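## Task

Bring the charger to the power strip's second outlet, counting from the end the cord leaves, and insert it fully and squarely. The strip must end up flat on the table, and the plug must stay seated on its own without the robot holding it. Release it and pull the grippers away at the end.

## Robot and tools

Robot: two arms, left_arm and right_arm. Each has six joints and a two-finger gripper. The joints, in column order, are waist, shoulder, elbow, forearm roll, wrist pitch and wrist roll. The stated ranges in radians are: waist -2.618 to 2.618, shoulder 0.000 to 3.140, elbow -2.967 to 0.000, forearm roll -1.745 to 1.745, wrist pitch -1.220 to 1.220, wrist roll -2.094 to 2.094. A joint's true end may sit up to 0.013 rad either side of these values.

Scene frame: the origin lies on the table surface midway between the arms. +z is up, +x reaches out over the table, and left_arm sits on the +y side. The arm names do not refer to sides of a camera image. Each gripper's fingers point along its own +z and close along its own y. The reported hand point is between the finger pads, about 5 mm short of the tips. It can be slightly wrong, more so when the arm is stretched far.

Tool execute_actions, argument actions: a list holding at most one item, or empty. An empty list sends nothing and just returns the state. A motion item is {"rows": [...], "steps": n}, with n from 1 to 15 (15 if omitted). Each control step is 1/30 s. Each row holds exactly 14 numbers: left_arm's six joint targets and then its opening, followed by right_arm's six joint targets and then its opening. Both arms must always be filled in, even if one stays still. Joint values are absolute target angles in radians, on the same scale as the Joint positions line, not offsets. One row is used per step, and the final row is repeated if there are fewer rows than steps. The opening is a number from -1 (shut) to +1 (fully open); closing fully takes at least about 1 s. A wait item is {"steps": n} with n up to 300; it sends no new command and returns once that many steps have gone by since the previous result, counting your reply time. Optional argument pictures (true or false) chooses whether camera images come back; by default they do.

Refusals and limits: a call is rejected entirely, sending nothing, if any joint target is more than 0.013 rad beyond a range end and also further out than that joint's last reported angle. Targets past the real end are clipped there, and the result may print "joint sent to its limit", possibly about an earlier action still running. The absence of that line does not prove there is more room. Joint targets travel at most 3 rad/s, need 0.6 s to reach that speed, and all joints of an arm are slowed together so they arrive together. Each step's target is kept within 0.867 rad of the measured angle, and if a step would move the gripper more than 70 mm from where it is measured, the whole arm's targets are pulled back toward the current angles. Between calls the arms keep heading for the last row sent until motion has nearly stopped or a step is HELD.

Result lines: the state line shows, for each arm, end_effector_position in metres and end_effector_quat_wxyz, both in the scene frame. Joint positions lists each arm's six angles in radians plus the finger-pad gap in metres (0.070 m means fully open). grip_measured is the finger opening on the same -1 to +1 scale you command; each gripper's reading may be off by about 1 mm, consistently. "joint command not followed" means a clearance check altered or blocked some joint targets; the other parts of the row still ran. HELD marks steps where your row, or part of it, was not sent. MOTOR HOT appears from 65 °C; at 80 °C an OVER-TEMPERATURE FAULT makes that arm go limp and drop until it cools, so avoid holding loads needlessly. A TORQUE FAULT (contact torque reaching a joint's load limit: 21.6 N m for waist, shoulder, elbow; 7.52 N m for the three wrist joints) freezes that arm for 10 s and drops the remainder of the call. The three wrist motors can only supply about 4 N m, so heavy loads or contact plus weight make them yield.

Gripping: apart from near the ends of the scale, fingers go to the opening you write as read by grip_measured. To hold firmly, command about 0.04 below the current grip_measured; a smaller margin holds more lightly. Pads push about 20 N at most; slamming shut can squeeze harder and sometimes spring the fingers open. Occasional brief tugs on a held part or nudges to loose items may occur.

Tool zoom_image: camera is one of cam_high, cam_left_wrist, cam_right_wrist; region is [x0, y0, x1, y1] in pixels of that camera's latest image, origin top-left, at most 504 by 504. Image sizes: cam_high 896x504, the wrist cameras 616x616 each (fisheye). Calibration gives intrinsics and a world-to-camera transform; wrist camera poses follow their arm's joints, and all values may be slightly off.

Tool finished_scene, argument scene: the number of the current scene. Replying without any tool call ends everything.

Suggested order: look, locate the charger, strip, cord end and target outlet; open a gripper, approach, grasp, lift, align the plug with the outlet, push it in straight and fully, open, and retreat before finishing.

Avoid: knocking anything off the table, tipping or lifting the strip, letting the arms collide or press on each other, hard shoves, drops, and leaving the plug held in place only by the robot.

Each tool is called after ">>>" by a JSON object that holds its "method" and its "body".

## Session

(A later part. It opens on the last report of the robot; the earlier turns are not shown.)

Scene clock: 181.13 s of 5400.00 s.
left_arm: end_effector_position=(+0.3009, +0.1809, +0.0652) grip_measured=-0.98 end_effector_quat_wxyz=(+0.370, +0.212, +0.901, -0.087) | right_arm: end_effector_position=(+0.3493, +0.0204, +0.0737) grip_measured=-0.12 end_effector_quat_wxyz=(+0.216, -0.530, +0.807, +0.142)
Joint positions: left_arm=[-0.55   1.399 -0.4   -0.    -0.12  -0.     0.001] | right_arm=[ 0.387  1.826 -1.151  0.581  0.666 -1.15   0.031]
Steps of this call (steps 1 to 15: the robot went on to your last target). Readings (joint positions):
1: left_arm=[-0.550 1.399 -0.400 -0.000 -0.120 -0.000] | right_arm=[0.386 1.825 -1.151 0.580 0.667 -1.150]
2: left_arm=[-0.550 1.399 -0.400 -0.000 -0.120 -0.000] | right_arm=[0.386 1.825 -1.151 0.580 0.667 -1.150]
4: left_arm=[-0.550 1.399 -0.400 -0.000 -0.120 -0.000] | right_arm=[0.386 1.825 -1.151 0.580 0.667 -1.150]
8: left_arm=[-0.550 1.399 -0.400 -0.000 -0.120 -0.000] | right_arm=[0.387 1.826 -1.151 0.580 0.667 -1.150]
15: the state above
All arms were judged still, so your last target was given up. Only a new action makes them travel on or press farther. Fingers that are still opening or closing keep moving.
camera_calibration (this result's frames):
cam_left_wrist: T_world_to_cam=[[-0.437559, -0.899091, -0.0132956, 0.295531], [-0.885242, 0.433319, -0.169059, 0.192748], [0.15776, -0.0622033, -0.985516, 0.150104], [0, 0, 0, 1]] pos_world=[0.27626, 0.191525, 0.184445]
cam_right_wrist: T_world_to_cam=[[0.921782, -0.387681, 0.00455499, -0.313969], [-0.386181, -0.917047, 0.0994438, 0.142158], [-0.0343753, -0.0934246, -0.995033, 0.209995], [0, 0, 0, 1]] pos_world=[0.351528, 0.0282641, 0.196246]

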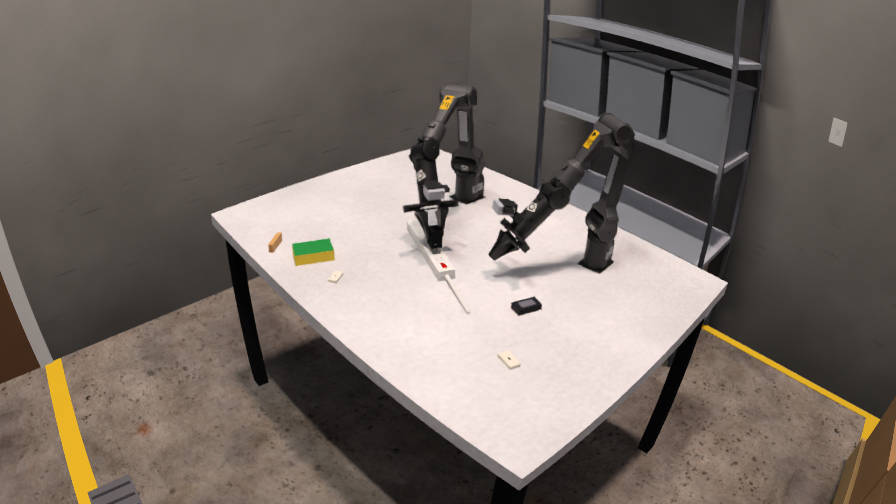

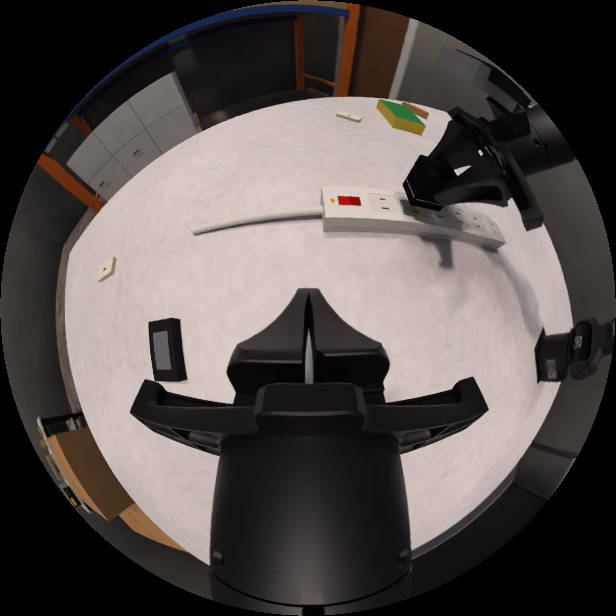

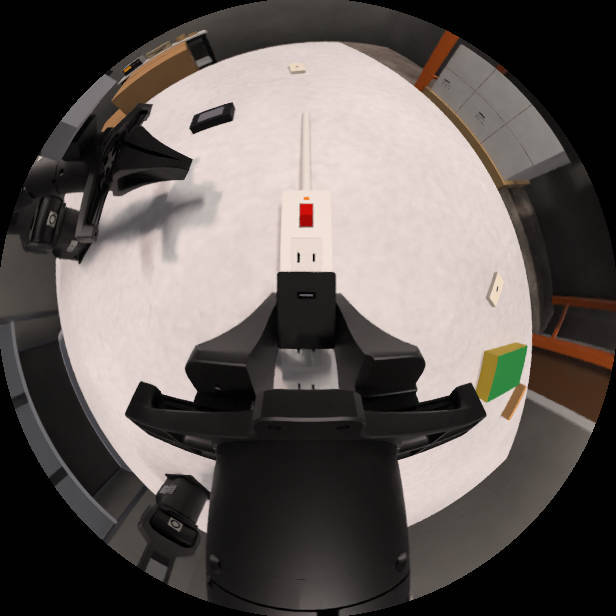

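>>> {"method": "execute_actions", "body": {"actions": [{"rows":[[-0.55,1.399,-0.40,0,-0.12,0,-1,0.3866,1.8262,-1.1499,0.5805,0.6665,-1.1505,-0.2],[-0.55,1.399,-0.40,0,-0.12,0,-1,0.3866,1.8267,-1.1493,0.5805,0.6665,-1.1505,-0.2],[-0.55,1.399,-0.40,0,-0.12,0,-1,0.3866,1.8273,-1.1487,0.5814,0.6655,-1.1516,-0.2],[-0.55,1.399,-0.40,0,-0.12,0,-1,0.3866,1.8279,-1.148,0.5823,0.6645,-1.1527,-0.2],[-0.55,1.399,-0.40,0,-0.12,0,-1,0.3866,1.8285,-1.1474,0.5832,0.6635,-1.1539,-0.2],[-0.55,1.399,-0.40,0,-0.12,0,-1,0.3866,1.8291,-1.1468,0.5841,0.6625,-1.155,-0.2],[-0.55,1.399,-0.40,0,-0.12,0,-1,0.3866,1.8297,-1.1461,0.585,0.6615,-1.1561,-0.2],[-0.55,1.399,-0.40,0,-0.12,0,-1,0.3866,1.8303,-1.1455,0.5859,0.6605,-1.1573,-0.2],[-0.55,1.399,-0.40,0,-0.12,0,-1,0.3866,1.8309,-1.1449,0.5868,0.6595,-1.1584,-0.2],[-0.55,1.399,-0.40,0,-0.12,0,-1,0.3866,1.8315,-1.1442,0.5877,0.6585,-1.1595,-0.2],[-0.55,1.399,-0.40,0,-0.12,0,-1,0.3866,1.8321,-1.1436,0.5886,0.6575,-1.1607,-0.2],[-0.55,1.399,-0.40,0,-0.12,0,-1,0.3866,1.8327,-1.143,0.5895,0.6565,-1.1618,-0.2],[-0.55,1.399,-0.40,0,-0.12,0,-1,0.3866,1.8327,-1.143,0.5904,0.6555,-1.163,-0.2]],"steps":15}], "pictures": false}}

>>> {"method": "execute_actions", "body": {"actions": [{"steps":6}]}}

>>> {"method": "zoom_image", "body": {"camera": "cam_left_wrist", "region": [370, 160, 450, 240]}}

Scene clock: 190.00 s of 5400.00 s.
left_arm: end_effector_position=(+0.3009, +0.1809, +0.0652) grip_measured=-0.98 end_effector_quat_wxyz=(+0.370, +0.212, +0.901, -0.087) | right_arm: end_effector_position=(+0.3491, +0.0204, +0.0694) grip_measured=-0.12 end_effector_quat_wxyz=(+0.216, -0.530, +0.808, +0.142)
Joint positions: left_arm=[-0.55   1.399 -0.4   -0.    -0.12  -0.     0.001] | right_arm=[ 0.387  1.833 -1.143  0.591  0.655 -1.163  0.031]
Steps of this call (steps 1 to 90: nothing new was sent; then 5.37 s passed at rest; steps 91 to 105: all 15 steps of this action). Readings (joint positions):
91: left_arm=[-0.550 1.399 -0.400 -0.000 -0.120 -0.000] | right_arm=[0.387 1.826 -1.150 0.581 0.666 -1.151]
92: left_arm=[-0.550 1.399 -0.400 -0.000 -0.120 -0.000] | right_arm=[0.387 1.826 -1.150 0.581 0.666 -1.151]
94: left_arm=[-0.550 1.399 -0.400 -0.000 -0.120 -0.000] | right_arm=[0.387 1.828 -1.148 0.582 0.665 -1.152]
98: left_arm=[-0.550 1.399 -0.400 -0.000 -0.120 -0.000] | right_arm=[0.387 1.830 -1.146 0.585 0.661 -1.157]
105: the state above

Scene clock: 190.20 s of 5400.00 s.
left_arm: end_effector_position=(+0.3009, +0.1809, +0.0652) grip_measured=-0.98 end_effector_quat_wxyz=(+0.370, +0.212, +0.901, -0.087) | right_arm: end_effector_position=(+0.3491, +0.0204, +0.0694) grip_measured=-0.12 end_effector_quat_wxyz=(+0.216, -0.530, +0.808, +0.142)
Joint positions: left_arm=[-0.55   1.399 -0.4   -0.    -0.12  -0.     0.001] | right_arm=[ 0.387  1.833 -1.143  0.591  0.655 -1.163  0.031]
Steps of this call (steps 1 to 6: the robot went on to your last target). Readings (joint positions):
1: left_arm=[-0.550 1.399 -0.400 -0.000 -0.120 -0.000] | right_arm=[0.387 1.833 -1.143 0.591 0.655 -1.163]
2: left_arm=[-0.550 1.399 -0.400 -0.000 -0.120 -0.000] | right_arm=[0.387 1.833 -1.143 0.591 0.655 -1.163]
4: left_arm=[-0.550 1.399 -0.400 -0.000 -0.120 -0.000] | right_arm=[0.387 1.833 -1.143 0.591 0.655 -1.163]
6: the state above
camera_calibration (this result's frames):
cam_left_wrist: T_world_to_cam=[[-0.437559, -0.899092, -0.0132952, 0.295531], [-0.885242, 0.433319, -0.169059, 0.192748], [0.15776, -0.0622036, -0.985516, 0.150104], [0, 0, 0, 1]] pos_world=[0.27626, 0.191525, 0.184445]
cam_right_wrist: T_world_to_cam=[[0.921907, -0.387396, 0.00331662, -0.313678], [-0.385745, -0.917118, 0.100471, 0.142217], [-0.0358802, -0.0939039, -0.994935, 0.206237], [0, 0, 0, 1]] pos_world=[0.351441, 0.0282791, 0.191944]

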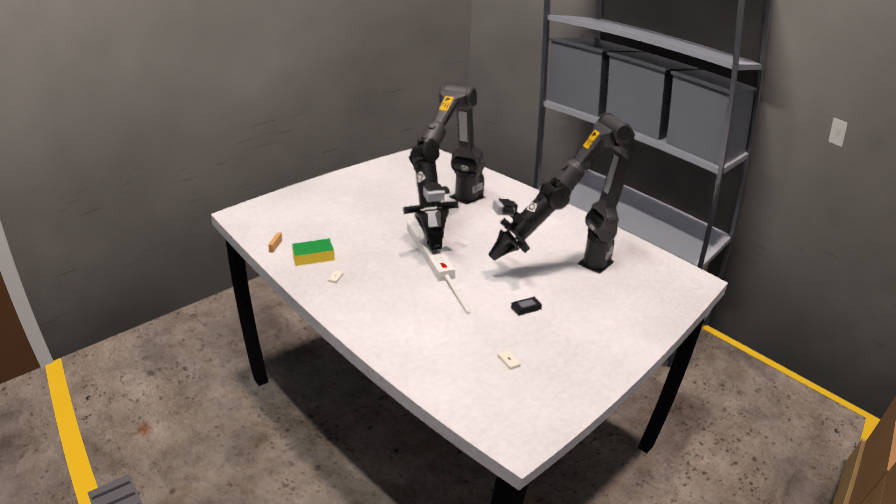

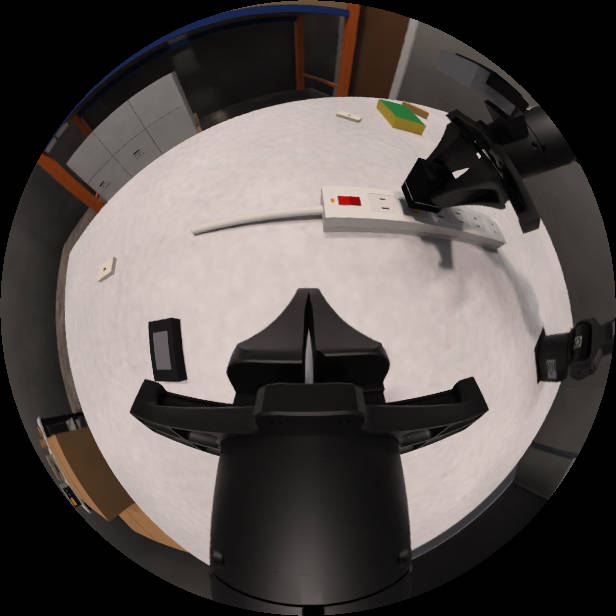

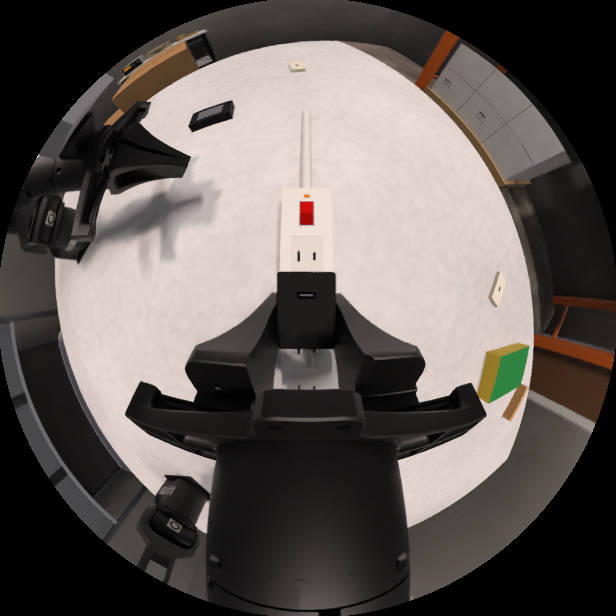

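Region (370, 160, 450, 240) of cam_left_wrist's 616x616 image, scaled by 6.300, with more detail than that image has.

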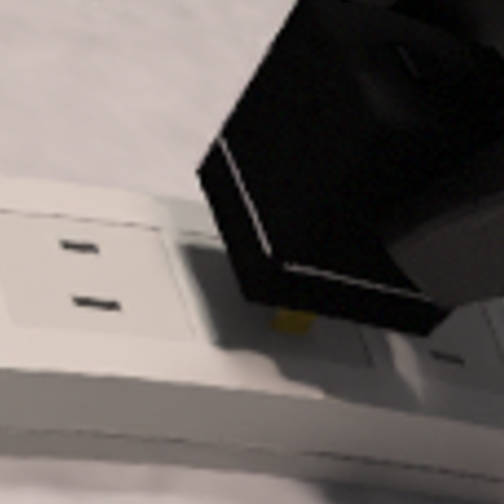

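>>> {"method": "execute_actions", "body": {"actions": [{"rows":[[-0.55,1.399,-0.40,0,-0.12,0,-1,0.3866,1.8345,-1.1412,0.592,0.654,-1.165,-0.2],[-0.55,1.399,-0.40,0,-0.12,0,-1,0.3866,1.8363,-1.1393,0.5945,0.651,-1.1685,-0.2],[-0.55,1.399,-0.40,0,-0.12,0,-1,0.3866,1.8381,-1.1375,0.5975,0.648,-1.172,-0.2],[-0.55,1.399,-0.40,0,-0.12,0,-1,0.3866,1.8399,-1.1356,0.6004,0.645,-1.1756,-0.2],[-0.55,1.399,-0.40,0,-0.12,0,-1,0.3866,1.8417,-1.1338,0.6033,0.642,-1.1792,-0.2],[-0.55,1.399,-0.40,0,-0.12,0,-1,0.3866,1.8435,-1.1319,0.6062,0.639,-1.1828,-0.2],[-0.55,1.399,-0.40,0,-0.12,0,-1,0.3866,1.8453,-1.1301,0.6091,0.636,-1.1864,-0.2],[-0.55,1.399,-0.40,0,-0.12,0,-1,0.3866,1.8471,-1.1282,0.612,0.633,-1.19,-0.2],[-0.55,1.399,-0.40,0,-0.12,0,-1,0.3866,1.8489,-1.1264,0.6149,0.63,-1.1936,-0.2],[-0.55,1.399,-0.40,0,-0.12,0,-1,0.3866,1.8507,-1.1245,0.6178,0.627,-1.1972,-0.2],[-0.55,1.399,-0.40,0,-0.12,0,-1,0.3866,1.8525,-1.1227,0.6207,0.624,-1.2008,-0.2],[-0.55,1.399,-0.40,0,-0.12,0,-1,0.3866,1.8543,-1.1208,0.6236,0.621,-1.2044,-0.2],[-0.55,1.399,-0.40,0,-0.12,0,-1,0.3866,1.8561,-1.119,0.6265,0.618,-1.208,-0.2],[-0.55,1.399,-0.40,0,-0.12,0,-1,0.3866,1.8579,-1.1171,0.6294,0.615,-1.2116,-0.2],[-0.55,1.399,-0.40,0,-0.12,0,-1,0.3866,1.8597,-1.1153,0.633,0.611,-1.216,-0.2]],"steps":15}], "pictures": false}}

>>> {"method": "execute_actions", "body": {"actions": [{"steps":15}]}}

>>> {"method": "zoom_image", "body": {"camera": "cam_left_wrist", "region": [370, 160, 450, 240]}}

Scene clock: 201.83 s of 5400.00 s.
left_arm: end_effector_position=(+0.3009, +0.1809, +0.0652) grip_measured=-0.98 end_effector_quat_wxyz=(+0.370, +0.212, +0.901, -0.087) | right_arm: end_effector_position=(+0.3500, +0.0214, +0.0596) grip_measured=-0.12 end_effector_quat_wxyz=(+0.220, -0.530, +0.806, +0.143)
Joint positions: left_arm=[-0.55   1.399 -0.4   -0.    -0.12  -0.     0.001] | right_arm=[ 0.387  1.851 -1.121  0.632  0.617 -1.212  0.031]
Steps of this call (steps 1 to 15: the robot went on to your last target; steps 16 to 90: nothing new was sent; then 8.13 s passed at rest; steps 91 to 105: all 15 steps of this action). Readings (joint positions):
91: left_arm=[-0.550 1.399 -0.400 -0.000 -0.120 -0.000] | right_arm=[0.387 1.833 -1.143 0.590 0.655 -1.163]
92: left_arm=[-0.550 1.399 -0.400 -0.000 -0.120 -0.000] | right_arm=[0.387 1.834 -1.143 0.591 0.655 -1.164]
94: left_arm=[-0.550 1.399 -0.400 -0.000 -0.120 -0.000] | right_arm=[0.387 1.837 -1.140 0.596 0.648 -1.172]
98: left_arm=[-0.550 1.399 -0.400 -0.000 -0.120 -0.000] | right_arm=[0.387 1.845 -1.131 0.610 0.635 -1.187]
105: the state above

Scene clock: 202.33 s of 5400.00 s.
left_arm: end_effector_position=(+0.3009, +0.1809, +0.0652) grip_measured=-0.98 end_effector_quat_wxyz=(+0.370, +0.212, +0.901, -0.087) | right_arm: end_effector_position=(+0.3498, +0.0209, +0.0546) grip_measured=-0.12 end_effector_quat_wxyz=(+0.217, -0.530, +0.807, +0.141)
Joint positions: left_arm=[-0.55   1.399 -0.4    0.    -0.12  -0.     0.001] | right_arm=[ 0.388  1.861 -1.116  0.634  0.607 -1.217  0.031]
Steps of this call (steps 1 to 15: the robot went on to your last target). Readings (joint positions):
1: left_arm=[-0.550 1.399 -0.400 -0.000 -0.120 -0.000] | right_arm=[0.387 1.852 -1.120 0.636 0.614 -1.216]
2: left_arm=[-0.550 1.399 -0.400 -0.000 -0.120 -0.000] | right_arm=[0.387 1.852 -1.120 0.637 0.614 -1.217]
4: left_arm=[-0.550 1.399 -0.400 -0.000 -0.120 -0.000] | right_arm=[0.387 1.853 -1.120 0.637 0.613 -1.217]
8: left_arm=[-0.550 1.399 -0.400 0.000 -0.120 -0.000] | right_arm=[0.388 1.861 -1.116 0.635 0.606 -1.217]
15: the state above
All arms were judged still, so your last target was given up. Only a new action makes them travel on or press farther. Fingers that are still opening or closing keep moving.
camera_calibration (this result's frames):
cam_left_wrist: T_world_to_cam=[[-0.437571, -0.899085, -0.0133059, 0.295534], [-0.885236, 0.433333, -0.169058, 0.192744], [0.157764, -0.0621962, -0.985516, 0.150102], [0, 0, 0, 1]] pos_world=[0.27626, 0.191524, 0.184445]
cam_right_wrist: T_world_to_cam=[[0.921758, -0.387716, 0.00614386, -0.314182], [-0.386379, -0.917011, 0.0990044, 0.144773], [-0.0327516, -0.093632, -0.995068, 0.190518], [0, 0, 0, 1]] pos_world=[0.351777, 0.0287834, 0.177176]

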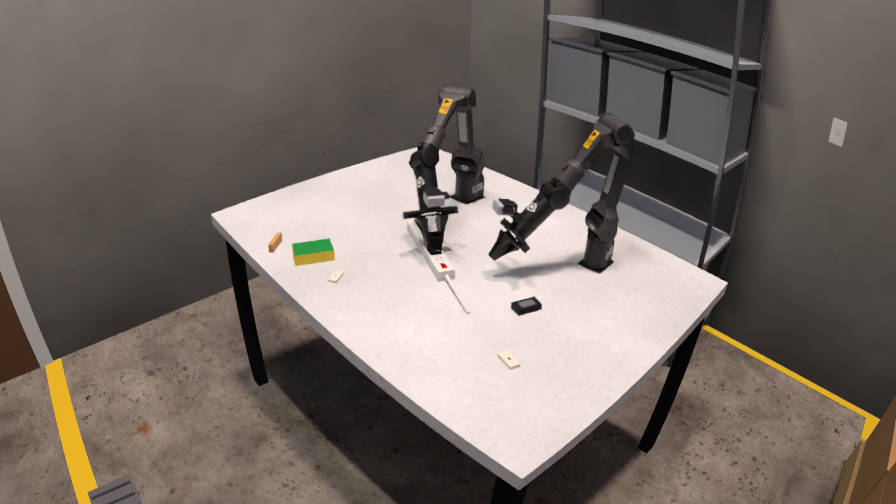

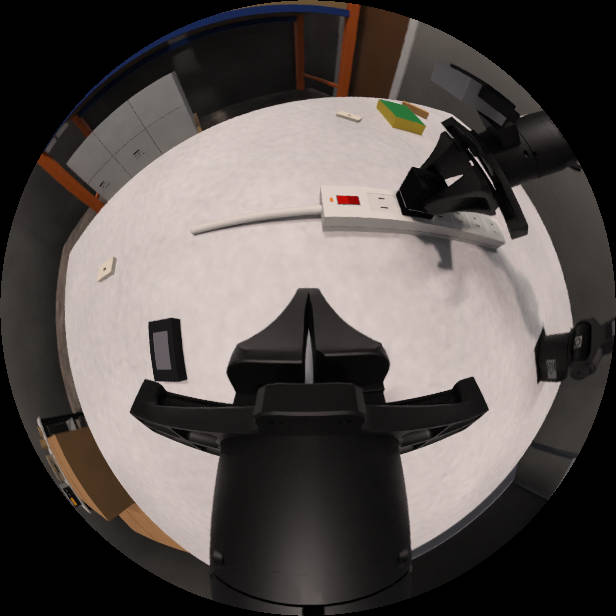

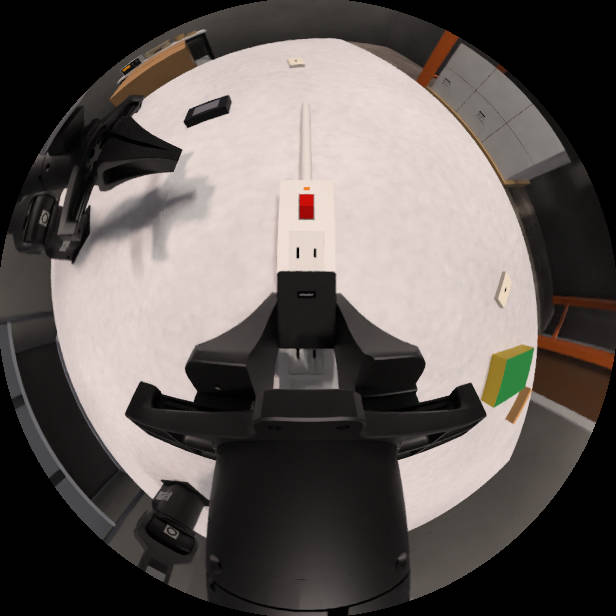

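Region (370, 160, 450, 240) of cam_left_wrist's 616x616 image, scaled by 6.300, with more detail than that image has.

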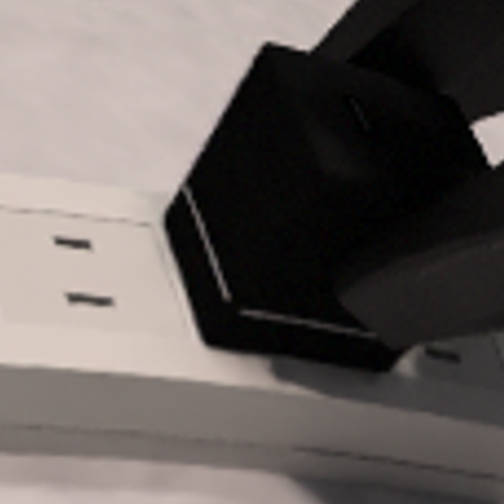

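>>> {"method": "execute_actions", "body": {"actions": [{"rows":[[-0.55,1.399,-0.40,0,-0.12,0,-1,0.3866,1.861,-1.114,0.634,0.61,-1.217,-0.2],[-0.55,1.399,-0.40,0,-0.12,0,-1,0.3866,1.862,-1.113,0.635,0.609,-1.218,-0.2],[-0.55,1.399,-0.40,0,-0.12,0,-1,0.3866,1.863,-1.112,0.636,0.608,-1.219,-0.2],[-0.55,1.399,-0.40,0,-0.12,0,-1,0.3866,1.864,-1.111,0.637,0.607,-1.221,-0.2]],"steps":15}]}}

>>> {"method": "zoom_image", "body": {"camera": "cam_left_wrist", "region": [370, 160, 450, 240]}}

Scene clock: 207.23 s of 5400.00 s.
left_arm: end_effector_position=(+0.3009, +0.1809, +0.0652) grip_measured=-0.98 end_effector_quat_wxyz=(+0.370, +0.212, +0.901, -0.087) | right_arm: end_effector_position=(+0.3490, +0.0204, +0.0539) grip_measured=-0.12 end_effector_quat_wxyz=(+0.216, -0.530, +0.808, +0.143)
Joint positions: left_arm=[-0.55   1.399 -0.4    0.    -0.12  -0.     0.001] | right_arm=[ 0.386  1.861 -1.113  0.638  0.608 -1.221  0.031]
Steps of this call (steps 1 to 90: nothing new was sent; then 1.40 s passed at rest; steps 91 to 105: all 15 steps of this action). Readings (joint positions):
91: left_arm=[-0.550 1.399 -0.400 0.000 -0.120 -0.000] | right_arm=[0.386 1.860 -1.115 0.633 0.611 -1.216]
92: left_arm=[-0.550 1.399 -0.400 0.000 -0.120 -0.000] | right_arm=[0.386 1.860 -1.114 0.635 0.610 -1.216]
94: left_arm=[-0.550 1.399 -0.400 0.000 -0.120 -0.000] | right_arm=[0.386 1.860 -1.113 0.637 0.608 -1.218]
98: left_arm=[-0.550 1.399 -0.400 0.000 -0.120 -0.000] | right_arm=[0.386 1.860 -1.113 0.638 0.608 -1.221]
105: the state above
camera_calibration (this result's frames):
cam_left_wrist: T_world_to_cam=[[-0.437562, -0.89909, -0.0133071, 0.295535], [-0.88524, 0.433324, -0.169059, 0.192746], [0.157765, -0.0621938, -0.985516, 0.150101], [0, 0, 0, 1]] pos_world=[0.276261, 0.191526, 0.184445]
cam_right_wrist: T_world_to_cam=[[0.921718, -0.387849, 0.00311772, -0.313438], [-0.386214, -0.917032, 0.0994487, 0.143998], [-0.0357121, -0.0928677, -0.995038, 0.190679], [0, 0, 0, 1]] pos_world=[0.351325, 0.0281925, 0.17639]

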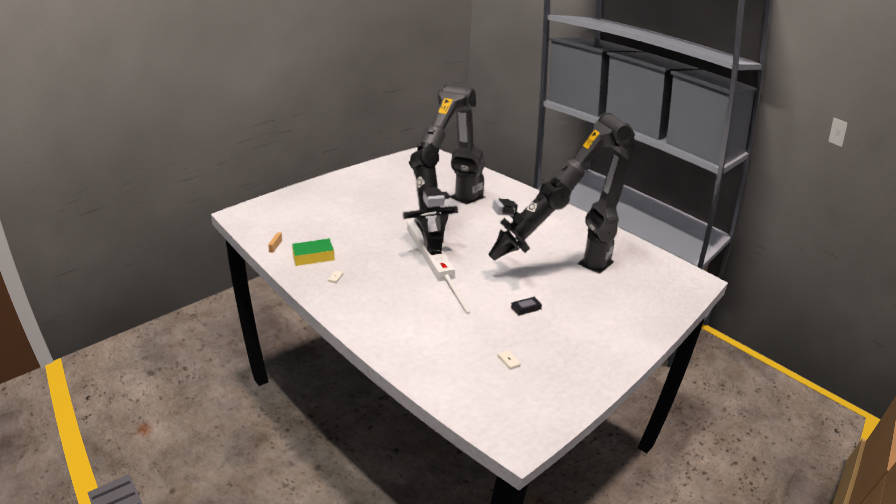

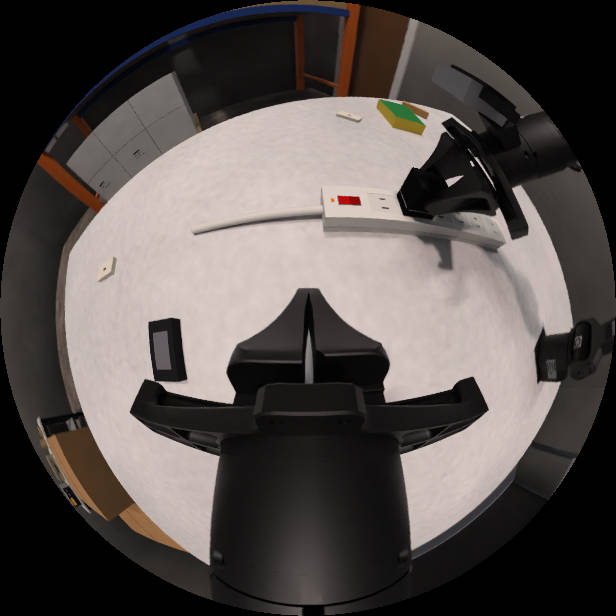

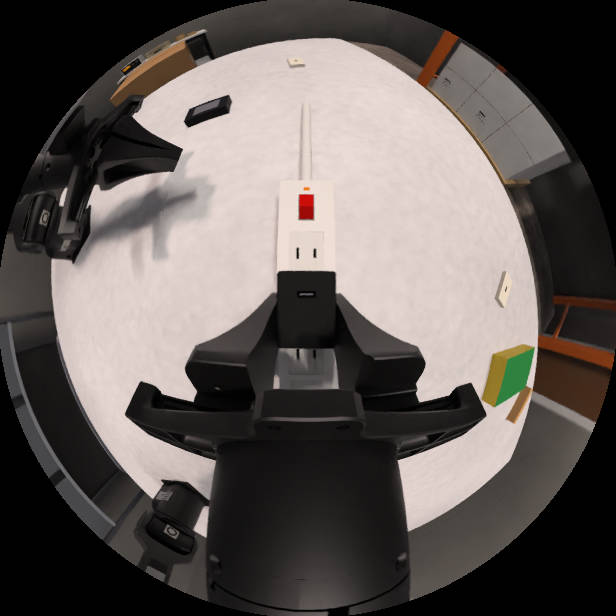

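Region (370, 160, 450, 240) of cam_left_wrist's 616x616 image, scaled by 6.300, with more detail than that image has.

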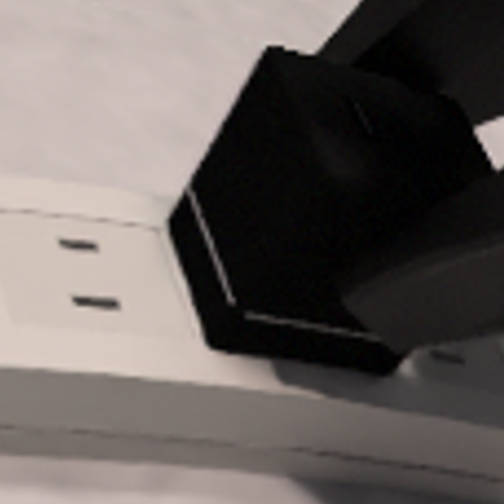

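>>> {"method": "execute_actions", "body": {"actions": [{"rows":[[-0.55,1.399,-0.40,0,-0.12,0,-1,0.3866,1.856,-1.117,0.635,0.609,-1.218,-0.2]],"steps":10}], "pictures": false}}

>>> {"method": "execute_actions", "body": {"actions": [{"rows":[[-0.55,1.399,-0.40,0,-0.12,0,-1,0.3866,1.856,-1.117,0.635,0.609,-1.218,0.7]],"steps":13}], "pictures": false}}

>>> {"method": "execute_actions", "body": {"actions": [{"rows":[[-0.55,1.399,-0.40,0,-0.12,0,-1,0.3866,1.76,-1.23,0.49,0.79,-1.04,0.7]],"steps":12}], "pictures": false}}

>>> {"method": "execute_actions", "body": {"actions": [{"rows":[[-0.55,1.399,-0.40,0,-0.12,0,-1,0.1,1.4,-1.0,0.49,0.85,-1.04,0.7]],"steps":15}]}}

>>> {"method": "zoom_image", "body": {"camera": "cam_left_wrist", "region": [370, 160, 450, 240]}}

>>> {"method": "zoom_image", "body": {"camera": "cam_high", "region": [400, 210, 470, 280]}}

Scene clock: 214.37 s of 5400.00 s.
left_arm: end_effector_position=(+0.3009, +0.1809, +0.0652) grip_measured=-0.98 end_effector_quat_wxyz=(+0.370, +0.212, +0.901, -0.087) | right_arm: end_effector_position=(+0.3482, +0.0199, +0.0542) grip_measured=-0.12 end_effector_quat_wxyz=(+0.215, -0.531, +0.807, +0.142)
Joint positions: left_arm=[-0.55   1.399 -0.4    0.    -0.12  -0.     0.001] | right_arm=[ 0.387  1.859 -1.112  0.632  0.611 -1.218  0.031]
Steps of this call (steps 1 to 15: the robot went on to your last target; steps 16 to 90: nothing new was sent; then 3.80 s passed at rest; steps 91 to 100: all 10 steps of this action). Readings (joint positions):
91: left_arm=[-0.550 1.399 -0.400 0.000 -0.120 -0.000] | right_arm=[0.387 1.861 -1.111 0.637 0.607 -1.221]
92: left_arm=[-0.550 1.399 -0.400 0.000 -0.120 -0.000] | right_arm=[0.387 1.859 -1.112 0.635 0.607 -1.220]
94: left_arm=[-0.550 1.399 -0.400 0.000 -0.120 -0.000] | right_arm=[0.387 1.859 -1.112 0.631 0.611 -1.218]
98: left_arm=[-0.550 1.399 -0.400 0.000 -0.120 -0.000] | right_arm=[0.387 1.859 -1.112 0.632 0.611 -1.218]
100: the state above

Scene clock: 214.80 s of 5400.00 s.
left_arm: end_effector_position=(+0.3009, +0.1809, +0.0652) grip_measured=-0.98 end_effector_quat_wxyz=(+0.370, +0.212, +0.901, -0.087) | right_arm: end_effector_position=(+0.3492, +0.0205, +0.0555) grip_measured=+0.70 end_effector_quat_wxyz=(+0.217, -0.530, +0.807, +0.142)
Joint positions: left_arm=[-0.55   1.399 -0.4    0.    -0.12  -0.     0.001] | right_arm=[ 0.387  1.858 -1.115  0.635  0.61  -1.218  0.059]
Steps of this call (steps 1 to 13: all 13 steps of this action). Readings (joint positions):
1: left_arm=[-0.550 1.399 -0.400 0.000 -0.120 -0.000] | right_arm=[0.387 1.859 -1.112 0.632 0.611 -1.218]
2: left_arm=[-0.550 1.399 -0.400 0.000 -0.120 -0.000] | right_arm=[0.387 1.863 -1.108 0.630 0.615 -1.218]
4: left_arm=[-0.550 1.399 -0.400 0.000 -0.120 -0.000] | right_arm=[0.387 1.865 -1.105 0.629 0.617 -1.218]
8: left_arm=[-0.550 1.399 -0.400 0.000 -0.120 -0.000] | right_arm=[0.387 1.862 -1.109 0.633 0.613 -1.218]
13: the state above

Scene clock: 215.20 s of 5400.00 s.
left_arm: end_effector_position=(+0.3009, +0.1809, +0.0652) grip_measured=-0.98 end_effector_quat_wxyz=(+0.370, +0.212, +0.901, -0.087) | right_arm: end_effector_position=(+0.3480, +0.0186, +0.1147) grip_measured=+0.70 end_effector_quat_wxyz=(+0.218, -0.532, +0.806, +0.139)
Joint positions: left_arm=[-0.55   1.399 -0.4    0.    -0.12  -0.     0.001] | right_arm=[ 0.387  1.758 -1.233  0.489  0.791 -1.039  0.059]
Steps of this call (steps 1 to 12: all 12 steps of this action). Readings (joint positions):
1: left_arm=[-0.550 1.399 -0.400 0.000 -0.120 -0.000] | right_arm=[0.387 1.857 -1.115 0.635 0.610 -1.218]
2: left_arm=[-0.550 1.399 -0.400 0.000 -0.120 -0.000] | right_arm=[0.387 1.855 -1.118 0.633 0.613 -1.214]
4: left_arm=[-0.550 1.399 -0.400 0.000 -0.120 -0.000] | right_arm=[0.387 1.841 -1.134 0.612 0.639 -1.188]
8: left_arm=[-0.550 1.399 -0.400 0.000 -0.120 -0.000] | right_arm=[0.387 1.782 -1.204 0.524 0.748 -1.081]
12: the state above

Scene clock: 215.70 s of 5400.00 s.
left_arm: end_effector_position=(+0.3009, +0.1809, +0.0652) grip_measured=-0.98 end_effector_quat_wxyz=(+0.370, +0.212, +0.901, -0.087) | right_arm: end_effector_position=(+0.3214, -0.0926, +0.1661) grip_measured=+0.70 end_effector_quat_wxyz=(+0.268, -0.427, +0.857, +0.104)
Joint positions: left_arm=[-0.55   1.399 -0.4    0.    -0.12  -0.     0.001] | right_arm=[ 0.105  1.406 -1.004  0.49   0.849 -1.04   0.06 ]
Steps of this call (steps 1 to 15: all 15 steps of this action). Readings (joint positions):
1: left_arm=[-0.550 1.399 -0.400 0.000 -0.120 -0.000] | right_arm=[0.386 1.758 -1.232 0.489 0.791 -1.039]
2: left_arm=[-0.550 1.399 -0.400 0.000 -0.120 -0.000] | right_arm=[0.384 1.756 -1.229 0.489 0.791 -1.040]
4: left_arm=[-0.550 1.399 -0.400 0.000 -0.120 -0.000] | right_arm=[0.364 1.731 -1.212 0.490 0.794 -1.040]
8: left_arm=[-0.550 1.399 -0.400 0.000 -0.120 -0.000] | right_arm=[0.267 1.609 -1.135 0.490 0.815 -1.040]
15: the state above
camera_calibration (this result's frames):
cam_left_wrist: T_world_to_cam=[[-0.437562, -0.89909, -0.013307, 0.295535], [-0.88524, 0.433324, -0.169059, 0.192747], [0.157765, -0.0621938, -0.985516, 0.150101], [0, 0, 0, 1]] pos_world=[0.276261, 0.191526, 0.184445]
cam_right_wrist: T_world_to_cam=[[0.79326, -0.606287, 0.0561654, -0.319921], [-0.608585, -0.792378, 0.0419714, 0.111132], [0.0190575, -0.0674756, -0.997539, 0.276017], [0, 0, 0, 1]] pos_world=[0.316154, -0.087281, 0.288642]

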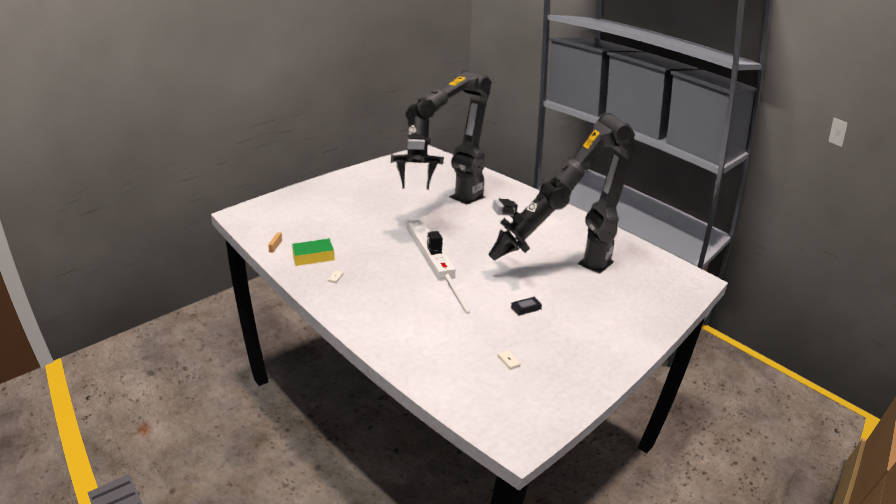

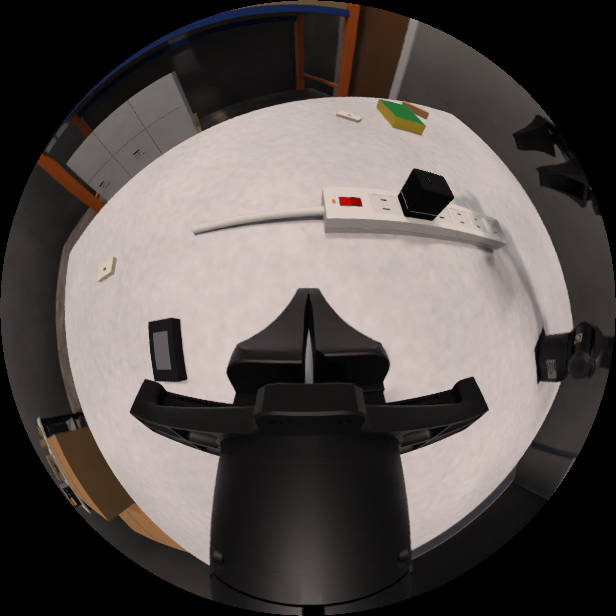

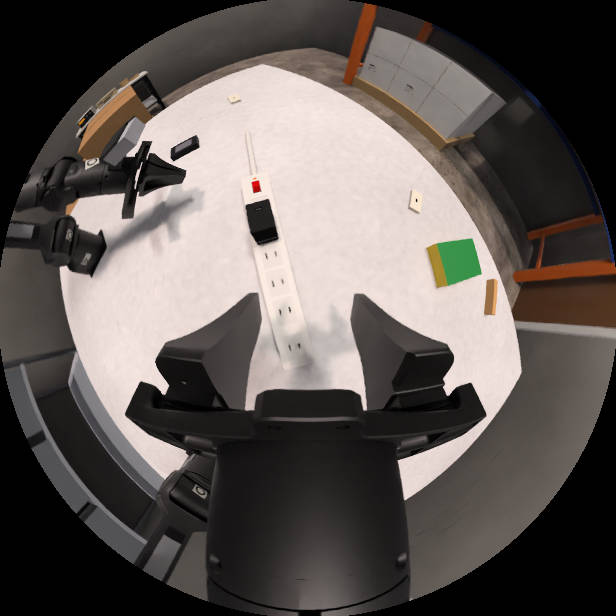

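Region (370, 160, 450, 240) of cam_left_wrist's 616x616 image, scaled by 6.300, with more detail than that image has.

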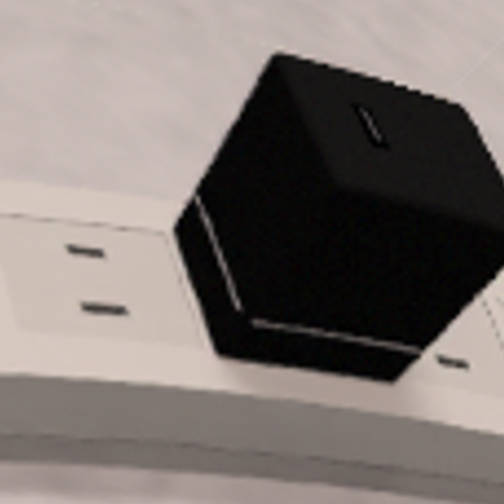

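Region (400, 210, 470, 280) of cam_high's 896x504 image, scaled by 7.200, with more detail than that image has.

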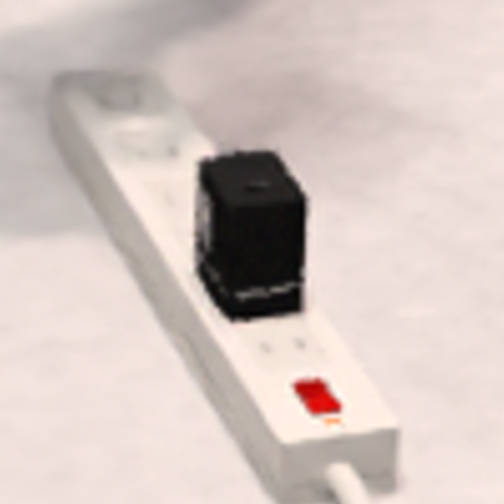

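>>> {"method": "finished_scene", "body": {"scene": 1}}

The scene is finished: the task was done.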